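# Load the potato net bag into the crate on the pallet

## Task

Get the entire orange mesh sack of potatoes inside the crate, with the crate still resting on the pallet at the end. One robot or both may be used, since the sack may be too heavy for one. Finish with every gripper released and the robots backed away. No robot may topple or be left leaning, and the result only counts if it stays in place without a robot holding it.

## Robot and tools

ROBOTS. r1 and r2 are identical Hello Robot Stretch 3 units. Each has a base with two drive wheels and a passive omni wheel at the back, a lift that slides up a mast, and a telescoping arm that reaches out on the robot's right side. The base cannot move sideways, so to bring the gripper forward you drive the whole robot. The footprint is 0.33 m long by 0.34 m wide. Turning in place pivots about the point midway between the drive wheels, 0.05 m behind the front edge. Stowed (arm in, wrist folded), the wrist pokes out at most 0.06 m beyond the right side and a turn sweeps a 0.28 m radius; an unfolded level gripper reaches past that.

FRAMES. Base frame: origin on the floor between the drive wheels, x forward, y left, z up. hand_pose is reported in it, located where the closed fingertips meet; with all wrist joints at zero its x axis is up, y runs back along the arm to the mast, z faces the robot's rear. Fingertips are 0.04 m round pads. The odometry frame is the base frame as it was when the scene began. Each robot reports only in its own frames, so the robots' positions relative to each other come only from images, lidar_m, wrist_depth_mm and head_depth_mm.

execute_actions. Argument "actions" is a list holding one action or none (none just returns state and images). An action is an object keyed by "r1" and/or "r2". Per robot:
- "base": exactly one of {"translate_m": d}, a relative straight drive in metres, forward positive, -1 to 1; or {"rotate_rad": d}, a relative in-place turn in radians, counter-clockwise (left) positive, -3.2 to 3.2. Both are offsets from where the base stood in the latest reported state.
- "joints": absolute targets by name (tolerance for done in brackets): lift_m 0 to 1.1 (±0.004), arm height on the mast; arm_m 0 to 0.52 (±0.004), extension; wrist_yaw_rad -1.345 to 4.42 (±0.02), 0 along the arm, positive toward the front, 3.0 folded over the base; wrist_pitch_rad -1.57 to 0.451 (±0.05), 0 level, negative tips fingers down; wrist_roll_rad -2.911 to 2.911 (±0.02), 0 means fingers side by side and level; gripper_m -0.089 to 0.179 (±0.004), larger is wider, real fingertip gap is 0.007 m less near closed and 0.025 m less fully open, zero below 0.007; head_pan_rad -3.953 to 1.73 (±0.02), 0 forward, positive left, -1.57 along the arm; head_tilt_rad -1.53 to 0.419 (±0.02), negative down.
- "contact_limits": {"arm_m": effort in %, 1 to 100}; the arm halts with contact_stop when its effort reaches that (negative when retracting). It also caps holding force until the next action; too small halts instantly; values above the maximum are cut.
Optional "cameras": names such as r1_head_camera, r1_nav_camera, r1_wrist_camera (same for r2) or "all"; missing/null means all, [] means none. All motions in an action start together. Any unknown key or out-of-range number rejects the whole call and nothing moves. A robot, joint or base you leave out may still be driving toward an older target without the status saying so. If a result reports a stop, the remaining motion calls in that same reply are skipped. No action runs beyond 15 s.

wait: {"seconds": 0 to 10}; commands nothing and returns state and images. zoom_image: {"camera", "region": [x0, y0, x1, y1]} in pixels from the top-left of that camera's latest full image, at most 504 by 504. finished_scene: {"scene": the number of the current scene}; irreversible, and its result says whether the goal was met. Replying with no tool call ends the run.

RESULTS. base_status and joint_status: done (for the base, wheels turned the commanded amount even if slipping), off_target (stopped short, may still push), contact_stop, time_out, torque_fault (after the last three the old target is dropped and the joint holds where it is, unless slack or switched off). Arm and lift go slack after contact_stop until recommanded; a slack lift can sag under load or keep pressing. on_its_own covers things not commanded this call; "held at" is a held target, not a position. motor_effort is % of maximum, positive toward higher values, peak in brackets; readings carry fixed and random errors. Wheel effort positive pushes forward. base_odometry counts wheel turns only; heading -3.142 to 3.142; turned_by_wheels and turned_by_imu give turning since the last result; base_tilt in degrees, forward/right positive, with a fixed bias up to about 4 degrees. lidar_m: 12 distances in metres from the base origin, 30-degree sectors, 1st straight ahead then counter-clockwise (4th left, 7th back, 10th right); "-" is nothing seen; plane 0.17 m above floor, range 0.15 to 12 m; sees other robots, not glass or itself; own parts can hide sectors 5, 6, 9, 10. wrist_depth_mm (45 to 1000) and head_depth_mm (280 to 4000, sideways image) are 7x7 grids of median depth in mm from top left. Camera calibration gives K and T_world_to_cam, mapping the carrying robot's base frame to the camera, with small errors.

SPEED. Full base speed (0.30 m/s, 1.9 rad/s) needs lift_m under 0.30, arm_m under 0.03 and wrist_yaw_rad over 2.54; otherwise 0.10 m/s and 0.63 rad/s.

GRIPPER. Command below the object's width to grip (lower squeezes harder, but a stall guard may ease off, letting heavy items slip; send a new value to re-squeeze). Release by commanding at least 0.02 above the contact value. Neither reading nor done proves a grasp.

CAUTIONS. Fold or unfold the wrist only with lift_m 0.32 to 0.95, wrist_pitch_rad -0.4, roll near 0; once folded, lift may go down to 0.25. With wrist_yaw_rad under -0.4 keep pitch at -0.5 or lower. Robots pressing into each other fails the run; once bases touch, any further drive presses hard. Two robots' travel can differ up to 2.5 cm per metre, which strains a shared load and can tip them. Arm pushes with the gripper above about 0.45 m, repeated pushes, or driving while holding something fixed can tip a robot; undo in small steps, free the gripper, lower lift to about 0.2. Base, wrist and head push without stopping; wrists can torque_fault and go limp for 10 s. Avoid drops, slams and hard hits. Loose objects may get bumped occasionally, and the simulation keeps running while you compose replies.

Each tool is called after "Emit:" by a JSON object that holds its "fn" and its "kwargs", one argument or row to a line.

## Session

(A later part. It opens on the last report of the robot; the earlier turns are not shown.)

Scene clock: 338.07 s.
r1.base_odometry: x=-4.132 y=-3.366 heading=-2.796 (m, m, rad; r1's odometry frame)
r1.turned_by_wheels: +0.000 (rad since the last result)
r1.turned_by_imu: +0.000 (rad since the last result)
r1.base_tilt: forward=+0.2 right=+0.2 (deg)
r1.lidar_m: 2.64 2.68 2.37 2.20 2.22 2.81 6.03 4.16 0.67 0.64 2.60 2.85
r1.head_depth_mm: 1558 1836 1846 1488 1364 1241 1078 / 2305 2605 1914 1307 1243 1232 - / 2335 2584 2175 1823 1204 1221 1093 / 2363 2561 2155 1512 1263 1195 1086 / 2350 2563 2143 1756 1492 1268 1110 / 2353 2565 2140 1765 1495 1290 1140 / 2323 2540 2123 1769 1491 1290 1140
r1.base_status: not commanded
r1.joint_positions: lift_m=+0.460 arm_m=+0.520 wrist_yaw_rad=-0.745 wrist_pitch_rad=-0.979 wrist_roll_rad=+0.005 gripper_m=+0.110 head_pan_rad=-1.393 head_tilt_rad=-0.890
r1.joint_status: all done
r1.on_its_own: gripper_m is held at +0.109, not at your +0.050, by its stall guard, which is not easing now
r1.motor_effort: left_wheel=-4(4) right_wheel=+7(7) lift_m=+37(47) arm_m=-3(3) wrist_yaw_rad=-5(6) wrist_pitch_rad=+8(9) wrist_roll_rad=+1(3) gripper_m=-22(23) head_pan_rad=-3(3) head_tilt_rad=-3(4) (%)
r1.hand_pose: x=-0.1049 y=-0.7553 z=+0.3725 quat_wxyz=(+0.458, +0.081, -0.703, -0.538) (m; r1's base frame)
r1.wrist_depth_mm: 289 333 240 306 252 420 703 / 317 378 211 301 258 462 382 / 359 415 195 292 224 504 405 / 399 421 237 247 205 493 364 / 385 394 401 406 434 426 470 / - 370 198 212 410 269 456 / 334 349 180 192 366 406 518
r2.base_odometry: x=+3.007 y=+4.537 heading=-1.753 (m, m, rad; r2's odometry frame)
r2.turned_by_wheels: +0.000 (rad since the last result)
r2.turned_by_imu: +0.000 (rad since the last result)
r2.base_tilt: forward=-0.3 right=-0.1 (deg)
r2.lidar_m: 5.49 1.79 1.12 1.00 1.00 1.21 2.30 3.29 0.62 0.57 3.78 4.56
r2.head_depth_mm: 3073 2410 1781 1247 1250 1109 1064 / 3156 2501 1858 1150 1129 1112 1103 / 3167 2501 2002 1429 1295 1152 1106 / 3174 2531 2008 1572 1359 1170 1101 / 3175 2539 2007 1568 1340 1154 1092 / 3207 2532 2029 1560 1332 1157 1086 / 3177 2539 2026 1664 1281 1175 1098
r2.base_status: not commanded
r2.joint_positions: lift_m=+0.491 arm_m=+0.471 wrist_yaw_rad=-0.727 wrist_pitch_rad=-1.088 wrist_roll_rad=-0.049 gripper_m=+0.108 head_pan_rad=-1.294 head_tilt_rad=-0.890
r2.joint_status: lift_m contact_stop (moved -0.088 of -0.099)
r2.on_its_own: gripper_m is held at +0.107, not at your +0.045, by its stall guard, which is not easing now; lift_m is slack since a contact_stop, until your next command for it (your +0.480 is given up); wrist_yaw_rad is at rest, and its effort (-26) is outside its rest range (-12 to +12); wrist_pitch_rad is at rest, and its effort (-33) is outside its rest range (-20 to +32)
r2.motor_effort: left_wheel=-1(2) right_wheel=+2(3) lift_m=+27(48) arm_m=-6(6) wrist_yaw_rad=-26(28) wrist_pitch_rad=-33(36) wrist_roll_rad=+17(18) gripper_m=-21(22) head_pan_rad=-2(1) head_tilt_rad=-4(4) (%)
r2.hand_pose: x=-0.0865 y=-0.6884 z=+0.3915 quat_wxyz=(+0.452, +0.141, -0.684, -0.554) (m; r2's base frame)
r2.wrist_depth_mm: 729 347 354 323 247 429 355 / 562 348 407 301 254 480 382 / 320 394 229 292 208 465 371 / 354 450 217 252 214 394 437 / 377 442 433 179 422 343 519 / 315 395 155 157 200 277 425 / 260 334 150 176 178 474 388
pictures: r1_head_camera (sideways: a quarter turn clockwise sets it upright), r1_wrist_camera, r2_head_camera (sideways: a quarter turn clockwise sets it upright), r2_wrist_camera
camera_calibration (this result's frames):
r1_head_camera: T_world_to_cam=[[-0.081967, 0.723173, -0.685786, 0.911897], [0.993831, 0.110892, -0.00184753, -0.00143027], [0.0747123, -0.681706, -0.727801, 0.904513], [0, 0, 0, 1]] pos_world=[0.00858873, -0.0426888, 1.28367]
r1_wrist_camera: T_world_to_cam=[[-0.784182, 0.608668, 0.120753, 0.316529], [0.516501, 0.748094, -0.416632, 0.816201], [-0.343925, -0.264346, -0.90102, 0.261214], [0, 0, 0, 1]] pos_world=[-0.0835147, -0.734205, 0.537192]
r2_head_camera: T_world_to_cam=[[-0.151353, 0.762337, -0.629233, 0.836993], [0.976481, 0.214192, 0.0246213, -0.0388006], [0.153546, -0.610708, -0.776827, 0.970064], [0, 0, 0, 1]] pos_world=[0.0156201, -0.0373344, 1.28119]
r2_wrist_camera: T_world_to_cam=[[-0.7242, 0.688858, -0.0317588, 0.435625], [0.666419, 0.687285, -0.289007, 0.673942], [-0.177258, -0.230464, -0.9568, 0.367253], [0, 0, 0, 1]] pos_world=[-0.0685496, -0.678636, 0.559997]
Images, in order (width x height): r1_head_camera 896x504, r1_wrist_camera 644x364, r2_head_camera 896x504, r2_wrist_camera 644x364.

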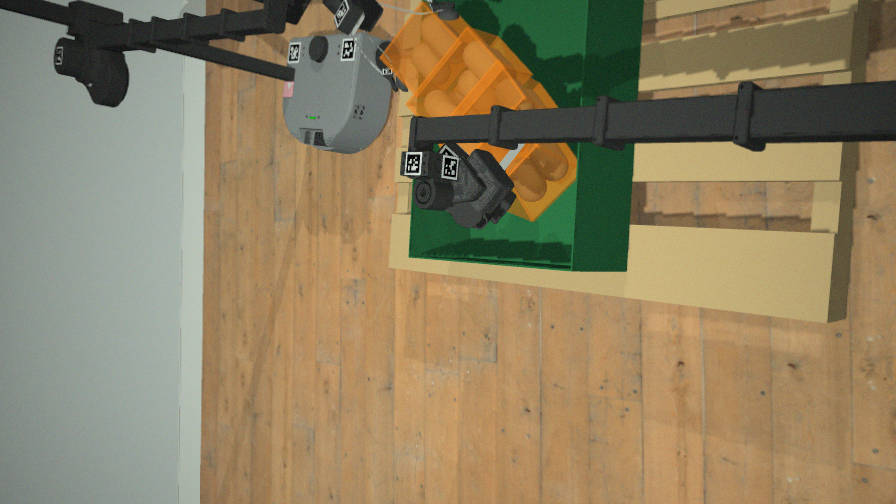

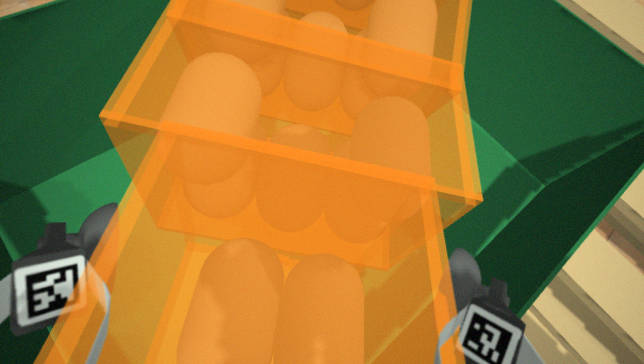

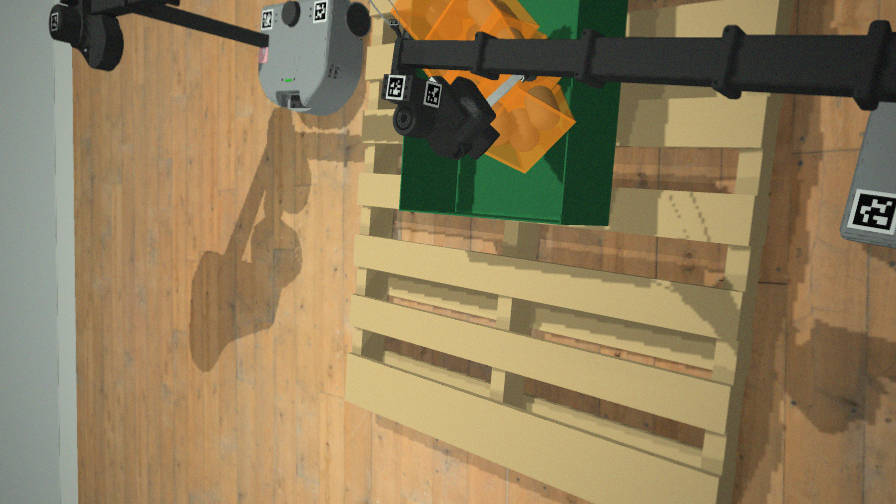

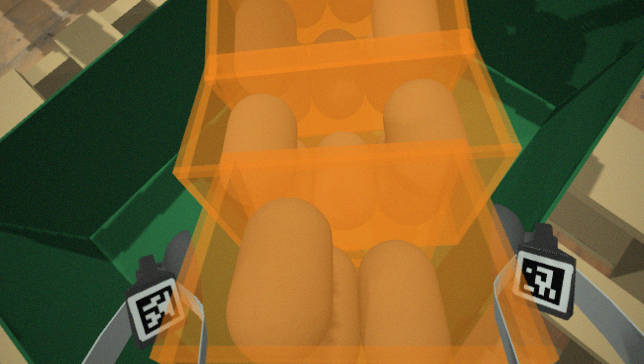

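Emit:
{"fn": "execute_actions", "kwargs": {
  "actions": [
    {"r2":{"joints":{"lift_m":0.54,"arm_m":0.52,"wrist_pitch_rad":-1.0}}}
  ],
  "cameras": []
}}

Emit:
{"fn": "execute_actions", "kwargs": {
  "actions": [
    {"r1":{"joints":{"lift_m":0.4}},"r2":{"joints":{"lift_m":0.42}}}
  ],
  "cameras": ["r1_head_camera","r2_head_camera","r2_wrist_camera"]
}}

Scene clock: 342.57 s.
r1.base_odometry: x=-4.132 y=-3.366 heading=-2.796 (m, m, rad; r1's odometry frame)
r1.turned_by_wheels: +0.000 (rad since the last result)
r1.turned_by_imu: +0.001 (rad since the last result)
r1.base_tilt: forward=+0.2 right=+0.4 (deg)
r1.lidar_m: 2.64 2.68 2.37 2.20 2.23 2.81 5.98 4.16 0.67 0.64 2.60 2.86
r1.head_depth_mm: 1508 1760 1879 1281 1363 1242 1081 / 2291 2584 1904 1283 1201 1237 - / 2332 2586 2169 1830 1203 1230 1087 / 2340 2582 2161 1514 1272 1189 1088 / 2328 2581 2167 1757 1490 1273 1104 / 2342 2560 2142 1765 1482 1290 1136 / 2331 2535 2120 1751 1494 1289 1138
r1.base_status: not commanded
r1.joint_positions: lift_m=+0.460 arm_m=+0.520 wrist_yaw_rad=-0.768 wrist_pitch_rad=-1.025 wrist_roll_rad=+0.026 gripper_m=+0.110 head_pan_rad=-1.393 head_tilt_rad=-0.890
r1.joint_status: not commanded
r1.on_its_own: gripper_m is held at +0.109, not at your +0.050, by its stall guard, which is not easing now; wrist_yaw_rad is at rest, and its effort (+17) is outside its rest range (-12 to +12)
r1.motor_effort: left_wheel=-2(5) right_wheel=+2(9) lift_m=+38(36) arm_m=-3(3) wrist_yaw_rad=+17(17) wrist_pitch_rad=+21(21) wrist_roll_rad=-10(10) gripper_m=-25(25) head_pan_rad=-3(3) head_tilt_rad=-4(3) (%)
r1.hand_pose: x=-0.0996 y=-0.7458 z=+0.3670 quat_wxyz=(+0.432, +0.084, -0.707, -0.554) (m; r1's base frame)
r1.wrist_depth_mm: 295 348 222 262 216 420 366 / 327 393 188 491 241 473 387 / 372 424 181 252 201 496 395 / 395 410 242 242 194 467 362 / 378 390 393 407 422 322 461 / - 365 196 207 393 413 535 / 319 345 181 191 278 - 513
r2.base_odometry: x=+3.007 y=+4.537 heading=-1.753 (m, m, rad; r2's odometry frame)
r2.turned_by_wheels: +0.000 (rad since the last result)
r2.turned_by_imu: +0.001 (rad since the last result)
r2.base_tilt: forward=-0.3 right=+0.1 (deg)
r2.lidar_m: 5.49 1.79 1.12 1.00 1.00 1.21 2.31 3.29 0.62 0.57 3.80 4.55
r2.head_depth_mm: 3117 2415 1770 1229 1259 - - / 3175 2496 1907 1071 1194 1128 1103 / 3150 2523 1971 1412 1297 1151 1106 / 3226 2513 1993 1567 1352 1164 1107 / 3174 2515 2013 1582 1336 1150 1095 / 3216 2561 2006 1559 1342 1161 1093 / 3186 2552 2016 1679 1278 1173 1096
r2.base_status: not commanded
r2.joint_positions: lift_m=+0.539 arm_m=+0.520 wrist_yaw_rad=-0.715 wrist_pitch_rad=-1.092 wrist_roll_rad=-0.005 gripper_m=+0.108 head_pan_rad=-1.294 head_tilt_rad=-0.890
r2.joint_status: wrist_pitch_rad off_target (ended at -1.092, target -1.000); the others done
r2.on_its_own: wrist_yaw_rad is held at -0.710, not at your -0.750, by its stall guard, which is not easing now; gripper_m is held at +0.107, not at your +0.045, by its stall guard, which is not easing now
r2.motor_effort: left_wheel=-2(3) right_wheel=+1(3) lift_m=+56(59) arm_m=+6(5) wrist_yaw_rad=+6(14) wrist_pitch_rad=+27(32) wrist_roll_rad=+1(14) gripper_m=-22(21) head_pan_rad=-1(3) head_tilt_rad=-4(4) (%)
r2.hand_pose: x=-0.0850 y=-0.7375 z=+0.4389 quat_wxyz=(+0.440, +0.134, -0.693, -0.555) (m; r2's base frame)
r2.wrist_depth_mm: 780 676 592 355 458 431 361 / 741 575 388 328 272 496 402 / 556 376 434 320 249 508 385 / 535 381 466 266 212 474 373 / 340 444 481 192 255 453 458 / 322 401 166 158 209 365 524 / 450 329 399 144 180 315 421
pictures: none
No camera images: the call's "cameras" was empty. Leave "cameras" out to get every camera's image.

Scene clock: 344.50 s.
r1.base_odometry: x=-4.132 y=-3.366 heading=-2.796 (m, m, rad; r1's odometry frame)
r1.turned_by_wheels: +0.000 (rad since the last result)
r1.turned_by_imu: +0.000 (rad since the last result)
r1.base_tilt: forward=+0.0 right=+0.4 (deg)
r1.lidar_m: 2.64 2.68 2.38 2.20 2.23 2.82 6.02 4.16 0.67 0.63 2.60 2.85
r1.head_depth_mm: 2222 1844 1841 1361 1357 1237 1078 / 2301 2612 1899 1454 1240 1259 1117 / 2309 2573 2180 1699 1215 1224 1096 / 2350 2599 2166 1517 1280 1193 1088 / 2319 2551 2136 1762 1492 1269 1113 / 2318 2556 2128 1748 1484 1286 1141 / 2308 2564 2138 1748 1490 1283 1140
r1.base_status: not commanded
r1.joint_positions: lift_m=+0.400 arm_m=+0.520 wrist_yaw_rad=-0.763 wrist_pitch_rad=-1.044 wrist_roll_rad=+0.031 gripper_m=+0.110 head_pan_rad=-1.393 head_tilt_rad=-0.890
r1.joint_status: all done
r1.on_its_own: gripper_m is held at +0.109, not at your +0.050, by its stall guard, which is not easing now; wrist_yaw_rad is at rest, and its effort (+14) is outside its rest range (-12 to +12)
r1.motor_effort: left_wheel=+1(2) right_wheel=-1(2) lift_m=+40(40) arm_m=-3(3) wrist_yaw_rad=+14(18) wrist_pitch_rad=+26(27) wrist_roll_rad=-12(12) gripper_m=-23(24) head_pan_rad=-3(3) head_tilt_rad=-3(4) (%)
r1.hand_pose: x=-0.0962 y=-0.7430 z=+0.3048 quat_wxyz=(+0.427, +0.091, -0.706, -0.557) (m; r1's base frame)
r1.wrist_depth_mm: 292 346 237 300 249 438 364 / 327 384 215 296 251 447 394 / 347 358 194 311 226 420 391 / 334 342 237 251 204 394 261 / 318 325 332 257 350 326 197 / - 310 201 215 339 213 180 / 283 293 180 193 300 161 344
r2.base_odometry: x=+3.007 y=+4.537 heading=-1.752 (m, m, rad; r2's odometry frame)
r2.turned_by_wheels: +0.000 (rad since the last result)
r2.turned_by_imu: +0.001 (rad since the last result)
r2.base_tilt: forward=-0.4 right=+0.1 (deg)
r2.lidar_m: 5.51 1.79 1.11 1.00 1.00 1.21 2.31 3.28 0.62 0.58 3.77 4.57
r2.head_depth_mm: 3168 2300 1772 1308 1188 1101 1064 / 3149 2525 1881 1482 1168 1103 1096 / 3147 2530 1993 1411 1290 1148 1101 / 3212 2477 1996 1568 1327 1170 1105 / 3116 2512 1994 1574 1338 1156 1088 / 3186 2535 2020 1559 1348 1159 1092 / 3195 2550 2028 1665 1288 1174 1094
r2.base_status: not commanded
r2.joint_positions: lift_m=+0.420 arm_m=+0.520 wrist_yaw_rad=-0.724 wrist_pitch_rad=-1.101 wrist_roll_rad=+0.001 gripper_m=+0.108 head_pan_rad=-1.294 head_tilt_rad=-0.890
r2.joint_status: all done
r2.on_its_own: wrist_yaw_rad is held at -0.710, not at your -0.750, by its stall guard, which is not easing now; gripper_m is held at +0.107, not at your +0.045, by its stall guard, which is not easing now; wrist_yaw_rad is at rest, and its effort (+16) is outside its rest range (-12 to +12)
r2.motor_effort: left_wheel=+2(1) right_wheel=-3(4) lift_m=+19(50) arm_m=+6(6) wrist_yaw_rad=+16(17) wrist_pitch_rad=+29(33) wrist_roll_rad=-1(1) gripper_m=-22(23) head_pan_rad=-2(2) head_tilt_rad=-4(4) (%)
r2.hand_pose: x=-0.0842 y=-0.7352 z=+0.3197 quat_wxyz=(+0.432, +0.132, -0.694, -0.560) (m; r2's base frame)
r2.wrist_depth_mm: 237 275 332 297 240 413 363 / 247 305 385 293 248 400 386 / 273 343 392 273 214 374 335 / 301 383 376 254 211 357 268 / 340 368 362 178 344 345 218 / 321 354 167 156 202 328 178 / 264 323 327 145 180 244 172
pictures: r1_head_camera (sideways: a quarter turn clockwise sets it upright), r2_head_camera (sideways: a quarter turn clockwise sets it upright), r2_wrist_camera
camera_calibration (this result's frames):
r1_head_camera: T_world_to_cam=[[-0.0819671, 0.723173, -0.685786, 0.911897], [0.993831, 0.110892, -0.00184753, -0.00143026], [0.0747123, -0.681706, -0.727801, 0.904513], [0, 0, 0, 1]] pos_world=[0.00858873, -0.0426888, 1.28367]
r2_head_camera: T_world_to_cam=[[-0.151353, 0.762337, -0.629233, 0.836993], [0.976481, 0.214192, 0.0246213, -0.0388006], [0.153546, -0.610708, -0.776827, 0.970064], [0, 0, 0, 1]] pos_world=[0.0156201, -0.0373344, 1.28119]
r2_wrist_camera: T_world_to_cam=[[-0.694055, 0.717921, -0.0536398, 0.498174], [0.70147, 0.657626, -0.274714, 0.660397], [-0.161948, -0.228293, -0.960029, 0.292124], [0, 0, 0, 1]] pos_world=[-0.0701799, -0.725254, 0.488589]
Images, in order (width x height): r1_head_camera 896x504, r2_head_camera 896x504, r2_wrist_camera 644x364.

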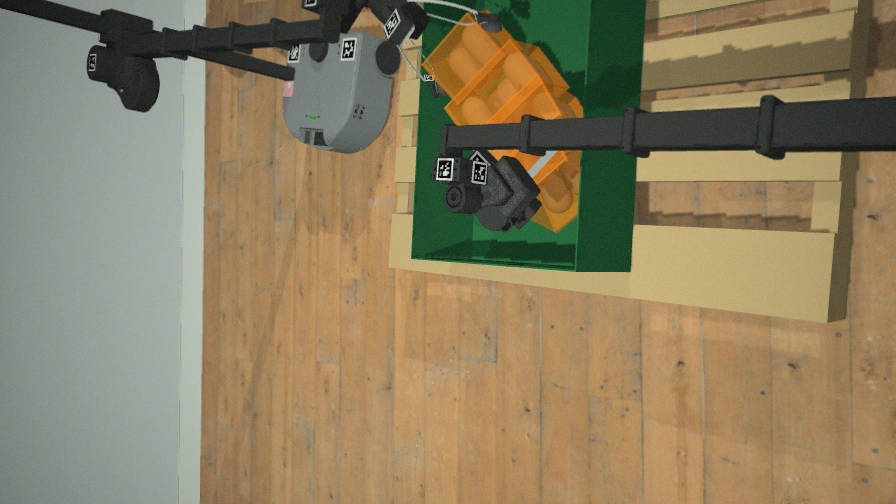

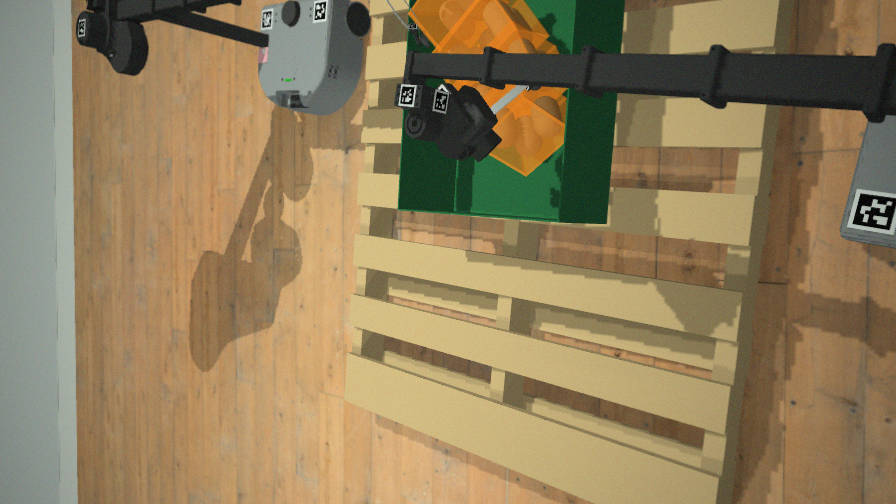

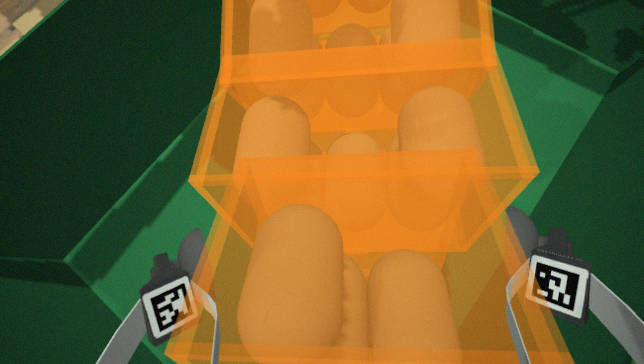

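Inside. Release, then lift out.

Emit:
{"fn": "execute_actions", "kwargs": {
  "actions": [
    {"r1":{"joints":{"gripper_m":0.17}},"r2":{"joints":{"gripper_m":0.17}}}
  ],
  "cameras": []
}}

Emit:
{"fn": "execute_actions", "kwargs": {
  "actions": [
    {"r1":{"joints":{"lift_m":0.65}},"r2":{"joints":{"lift_m":0.65}}}
  ],
  "cameras": []
}}

Emit:
{"fn": "execute_actions", "kwargs": {
  "actions": [
    {"r1":{"joints":{"arm_m":0.0}},"r2":{"joints":{"arm_m":0.0}}}
  ],
  "cameras": ["r1_head_camera","r2_head_camera"]
}}

Scene clock: 350.20 s.
r1.base_odometry: x=-4.132 y=-3.366 heading=-2.796 (m, m, rad; r1's odometry frame)
r1.turned_by_wheels: +0.000 (rad since the last result)
r1.turned_by_imu: +0.001 (rad since the last result)
r1.base_tilt: forward=+0.0 right=+0.6 (deg)
r1.lidar_m: 2.64 2.67 2.38 2.20 2.23 2.81 6.03 4.17 0.67 0.63 2.60 2.84
r1.head_depth_mm: 2245 1838 1845 1445 1352 1238 1077 / 2327 2591 1908 1506 1284 1267 1115 / 2343 2579 2169 1699 1260 1228 1096 / 2343 2566 2169 1518 1268 1188 1089 / 2319 2563 2147 1758 1487 1263 1113 / 2330 2541 2153 1742 1481 1291 1139 / 2333 2599 2126 1756 1483 1291 1137
r1.base_status: not commanded
r1.joint_positions: lift_m=+0.400 arm_m=+0.520 wrist_yaw_rad=-0.752 wrist_pitch_rad=-0.963 wrist_roll_rad=+0.008 gripper_m=+0.170 head_pan_rad=-1.393 head_tilt_rad=-0.891
r1.joint_status: all done
r1.motor_effort: left_wheel=+1(6) right_wheel=+0(6) lift_m=+39(40) arm_m=-3(3) wrist_yaw_rad=+2(13) wrist_pitch_rad=+4(26) wrist_roll_rad=-1(12) gripper_m=+0(94) head_pan_rad=-3(3) head_tilt_rad=-4(3) (%)
r1.hand_pose: x=-0.1080 y=-0.7573 z=+0.3144 quat_wxyz=(+0.460, +0.073, -0.705, -0.536) (m; r1's base frame)
r1.wrist_depth_mm: 276 323 396 473 495 418 348 / 306 366 430 364 482 453 371 / 346 388 388 348 436 457 401 / 352 360 262 335 402 430 354 / - 339 316 304 369 391 249 / - 318 317 313 351 283 201 / 289 301 261 272 330 - 191
r2.base_odometry: x=+3.007 y=+4.537 heading=-1.752 (m, m, rad; r2's odometry frame)
r2.turned_by_wheels: +0.000 (rad since the last result)
r2.turned_by_imu: +0.001 (rad since the last result)
r2.base_tilt: forward=-0.3 right=+0.0 (deg)
r2.lidar_m: 5.50 1.79 1.12 1.00 1.00 1.21 2.31 3.29 0.62 0.58 3.79 4.58
r2.head_depth_mm: 3155 2321 1787 1381 1190 1100 1063 / 3167 2492 1872 1419 1208 1108 1106 / 3115 2498 1991 1411 1260 1150 1102 / 3159 2505 2003 1567 1335 1162 1109 / 3239 2552 2002 1588 1340 1158 1093 / 3138 2555 2009 1563 1344 1158 1095 / 3242 2566 2019 1660 1277 1171 1098
r2.base_status: not commanded
r2.joint_positions: lift_m=+0.420 arm_m=+0.520 wrist_yaw_rad=-0.713 wrist_pitch_rad=-1.011 wrist_roll_rad=-0.002 gripper_m=+0.170 head_pan_rad=-1.294 head_tilt_rad=-0.890
r2.joint_status: all done
r2.on_its_own: wrist_yaw_rad is held at -0.710, not at your -0.750, by its stall guard, which is not easing now; wrist_pitch_rad moved +0.090 to your old target -1.000
r2.motor_effort: left_wheel=+0(13) right_wheel=+0(8) lift_m=+24(26) arm_m=+2(6) wrist_yaw_rad=+4(16) wrist_pitch_rad=+4(30) wrist_roll_rad=+0(6) gripper_m=-1(81) head_pan_rad=-2(2) head_tilt_rad=-4(4) (%)
r2.hand_pose: x=-0.0972 y=-0.7521 z=+0.3289 quat_wxyz=(+0.461, +0.106, -0.699, -0.537) (m; r2's base frame)
r2.wrist_depth_mm: 709 283 329 449 469 406 343 / 507 280 373 391 389 430 383 / 253 313 417 344 296 404 389 / 279 352 403 341 340 383 333 / 311 381 379 273 260 357 259 / 340 - 359 309 335 337 205 / 296 337 338 248 323 303 197
pictures: none
No camera images: the call's "cameras" was empty. Leave "cameras" out to get every camera's image.

Scene clock: 353.30 s.
r1.base_odometry: x=-4.132 y=-3.366 heading=-2.796 (m, m, rad; r1's odometry frame)
r1.turned_by_wheels: +0.000 (rad since the last result)
r1.turned_by_imu: +0.000 (rad since the last result)
r1.base_tilt: forward=+0.3 right=+0.4 (deg)
r1.lidar_m: 2.64 2.68 2.38 2.20 2.22 2.82 5.99 4.15 0.66 0.63 2.60 2.85
r1.head_depth_mm: 1424 2582 1994 1495 1364 1308 - / 2343 2594 2020 1506 1238 1235 1096 / 2330 2571 2324 1484 1297 1227 1092 / 2346 2581 2169 1519 1270 1193 1087 / 2328 2565 2158 1773 1490 1266 1106 / 2317 2567 2144 1760 1480 1293 1145 / 2322 2560 2135 1739 1490 1289 1143
r1.base_status: not commanded
r1.joint_positions: lift_m=+0.650 arm_m=+0.520 wrist_yaw_rad=-0.752 wrist_pitch_rad=-0.963 wrist_roll_rad=+0.008 gripper_m=+0.170 head_pan_rad=-1.393 head_tilt_rad=-0.891
r1.joint_status: all done
r1.motor_effort: left_wheel=+1(1) right_wheel=-1(1) lift_m=+43(45) arm_m=-2(3) wrist_yaw_rad=+2(3) wrist_pitch_rad=+3(4) wrist_roll_rad=-1(1) gripper_m=+0(0) head_pan_rad=-3(3) head_tilt_rad=-3(3) (%)
r1.hand_pose: x=-0.1081 y=-0.7574 z=+0.5643 quat_wxyz=(+0.460, +0.072, -0.705, -0.535) (m; r1's base frame)
r1.wrist_depth_mm: 940 856 947 924 981 - - / 865 899 776 658 656 931 - / 731 700 564 719 641 833 858 / 606 499 642 604 695 582 817 / - 570 593 575 656 673 734 / - 551 557 532 602 722 674 / 408 515 508 547 560 - 633
r2.base_odometry: x=+3.007 y=+4.537 heading=-1.752 (m, m, rad; r2's odometry frame)
r2.turned_by_wheels: +0.000 (rad since the last result)
r2.turned_by_imu: +0.001 (rad since the last result)
r2.base_tilt: forward=-0.3 right=+0.0 (deg)
r2.lidar_m: 5.51 1.79 1.12 1.00 1.01 1.21 2.30 3.28 0.62 0.58 3.78 4.58
r2.head_depth_mm: 3101 2397 - 1350 1210 - - / 3158 2488 2084 1385 1195 1147 1085 / 3170 2503 1984 1417 1255 1150 1105 / 3143 2508 1986 1561 1327 1163 1103 / 3196 2520 2004 1581 1347 1155 1096 / 3190 2560 2012 1566 1333 1157 1097 / 3162 2583 2014 1665 1284 1172 1096
r2.base_status: not commanded
r2.joint_positions: lift_m=+0.649 arm_m=+0.520 wrist_yaw_rad=-0.713 wrist_pitch_rad=-1.010 wrist_roll_rad=-0.002 gripper_m=+0.170 head_pan_rad=-1.294 head_tilt_rad=-0.890
r2.joint_status: all done
r2.on_its_own: wrist_yaw_rad is held at -0.710, not at your -0.750, by its stall guard, which is not easing now
r2.motor_effort: left_wheel=+0(1) right_wheel=+0(1) lift_m=+44(48) arm_m=+2(2) wrist_yaw_rad=+4(4) wrist_pitch_rad=+3(3) wrist_roll_rad=+0(0) gripper_m=+0(0) head_pan_rad=-2(1) head_tilt_rad=-4(4) (%)
r2.hand_pose: x=-0.0973 y=-0.7522 z=+0.5581 quat_wxyz=(+0.461, +0.105, -0.699, -0.537) (m; r2's base frame)
r2.wrist_depth_mm: - 809 861 942 935 903 887 / 993 896 789 630 589 828 824 / 890 850 716 628 657 538 747 / 818 730 547 588 614 606 716 / 678 643 597 554 579 576 571 / 608 - 574 522 549 455 543 / 667 450 543 480 520 520 515
pictures: none
No camera images: the call's "cameras" was empty. Leave "cameras" out to get every camera's image.

Scene clock: 358.30 s.
r1.base_odometry: x=-4.132 y=-3.366 heading=-2.796 (m, m, rad; r1's odometry frame)
r1.turned_by_wheels: +0.000 (rad since the last result)
r1.turned_by_imu: +0.001 (rad since the last result)
r1.base_tilt: forward=+0.0 right=+0.4 (deg)
r1.lidar_m: 2.64 2.67 2.38 2.20 2.22 2.81 6.03 4.14 0.67 0.63 2.60 2.85
r1.head_depth_mm: 1444 2511 2070 1493 1360 1245 - / 2343 2607 1902 1499 1255 1244 - / 2346 2588 2170 1510 1297 1218 - / 2342 2579 2165 1517 1267 1195 1074 / 2319 2561 2155 1758 1492 1277 1110 / 2323 2579 2154 1759 1482 1293 1142 / 2329 2549 2140 1760 1477 1287 1135
r1.base_status: not commanded
r1.joint_positions: lift_m=+0.650 arm_m=+0.001 wrist_yaw_rad=-0.752 wrist_pitch_rad=-0.963 wrist_roll_rad=+0.008 gripper_m=+0.170 head_pan_rad=-1.393 head_tilt_rad=-0.891
r1.joint_status: all done
r1.motor_effort: left_wheel=+1(1) right_wheel=+0(1) lift_m=+42(44) arm_m=-5(7) wrist_yaw_rad=+1(1) wrist_pitch_rad=+4(4) wrist_roll_rad=-1(1) gripper_m=+0(0) head_pan_rad=-3(2) head_tilt_rad=-3(3) (%)
r1.hand_pose: x=-0.1080 y=-0.2381 z=+0.5643 quat_wxyz=(+0.460, +0.073, -0.705, -0.535) (m; r1's base frame)
r1.wrist_depth_mm: 720 678 711 738 979 - - / 703 564 656 809 893 940 - / 489 592 727 772 814 989 - / 573 733 670 683 842 908 952 / 679 601 628 739 807 827 860 / - 556 649 715 754 786 813 / 612 517 648 673 711 - 754
r2.base_odometry: x=+3.007 y=+4.537 heading=-1.752 (m, m, rad; r2's odometry frame)
r2.turned_by_wheels: +0.000 (rad since the last result)
r2.turned_by_imu: +0.001 (rad since the last result)
r2.base_tilt: forward=-0.3 right=+0.0 (deg)
r2.lidar_m: 5.52 1.79 1.12 1.00 1.00 1.21 2.30 3.27 0.62 0.58 3.79 4.59
r2.head_depth_mm: 3080 2404 1771 1355 1193 1134 - / 3176 2487 1877 1406 1193 1155 - / 3191 2509 1989 1418 1256 1156 - / 3176 2498 1988 1585 1330 1163 1106 / 3190 2541 1995 1578 1339 1159 1090 / 3178 2526 2013 1562 1336 1159 1089 / 3226 2582 2004 1667 1281 1173 1098
r2.base_status: not commanded
r2.joint_positions: lift_m=+0.649 arm_m=+0.003 wrist_yaw_rad=-0.712 wrist_pitch_rad=-1.010 wrist_roll_rad=-0.002 gripper_m=+0.170 head_pan_rad=-1.294 head_tilt_rad=-0.890
r2.joint_status: all done
joint sent to its limit — the command would take r2.arm_m past its lower limit, so that joint was sent only as far as its limit.
r2.on_its_own: wrist_yaw_rad is held at -0.710, not at your -0.750, by its stall guard, which is not easing now
r2.motor_effort: left_wheel=+0(0) right_wheel=+0(0) lift_m=+44(44) arm_m=-2(2) wrist_yaw_rad=+3(3) wrist_pitch_rad=+3(3) wrist_roll_rad=+0(0) gripper_m=+0(0) head_pan_rad=-2(1) head_tilt_rad=-4(4) (%)
r2.hand_pose: x=-0.0973 y=-0.2354 z=+0.5581 quat_wxyz=(+0.461, +0.106, -0.699, -0.537) (m; r2's base frame)
r2.wrist_depth_mm: 654 707 799 683 935 908 883 / 675 741 601 731 741 836 816 / 710 694 614 708 778 790 770 / 675 533 650 664 743 748 726 / 653 697 722 621 720 702 686 / 699 - 584 678 685 662 658 / 604 550 629 654 - - 610
pictures: r1_head_camera (sideways: a quarter turn clockwise sets it upright), r2_head_camera (sideways: a quarter turn clockwise sets it upright)
camera_calibration (this result's frames):
r1_head_camera: T_world_to_cam=[[-0.0820632, 0.723709, -0.685209, 0.911145], [0.99383, 0.110894, -0.00190015, -0.00136176], [0.0746103, -0.681137, -0.728344, 0.90522], [0, 0, 0, 1]] pos_world=[0.00858618, -0.0426746, 1.28363]
r2_head_camera: T_world_to_cam=[[-0.151356, 0.762346, -0.629222, 0.836978], [0.976481, 0.214191, 0.0246204, -0.0387994], [0.153543, -0.610697, -0.776836, 0.970076], [0, 0, 0, 1]] pos_world=[0.01562, -0.0373342, 1.28119]
Images, in order (width x height): r1_head_camera 896x504, r2_head_camera 896x504.

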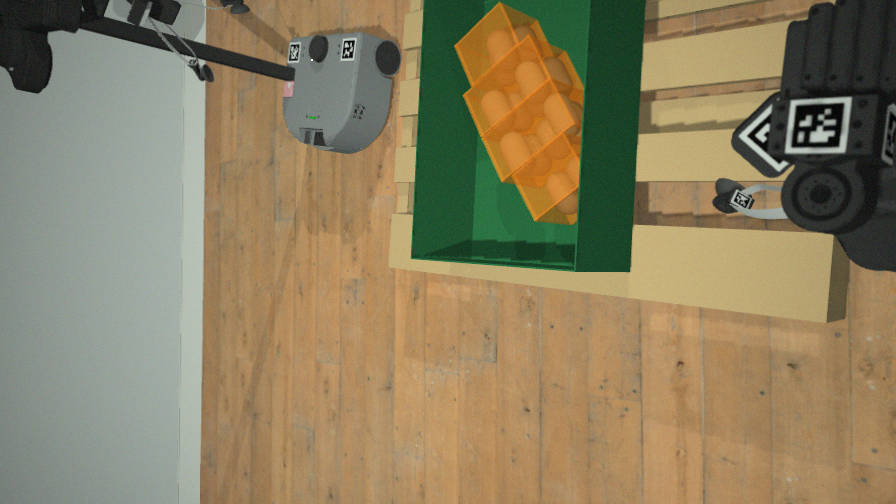

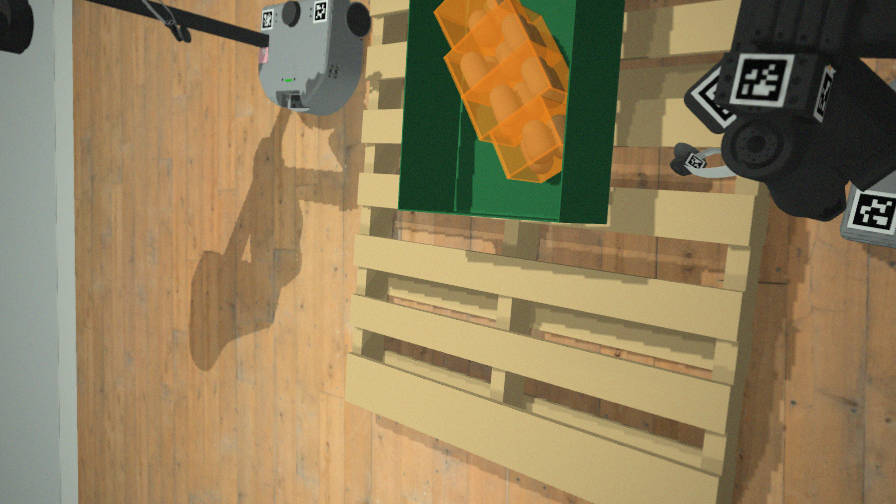

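Emit:
{"fn": "finished_scene", "kwargs": {
  "scene": 1
}}

The scene is finished: the task was done.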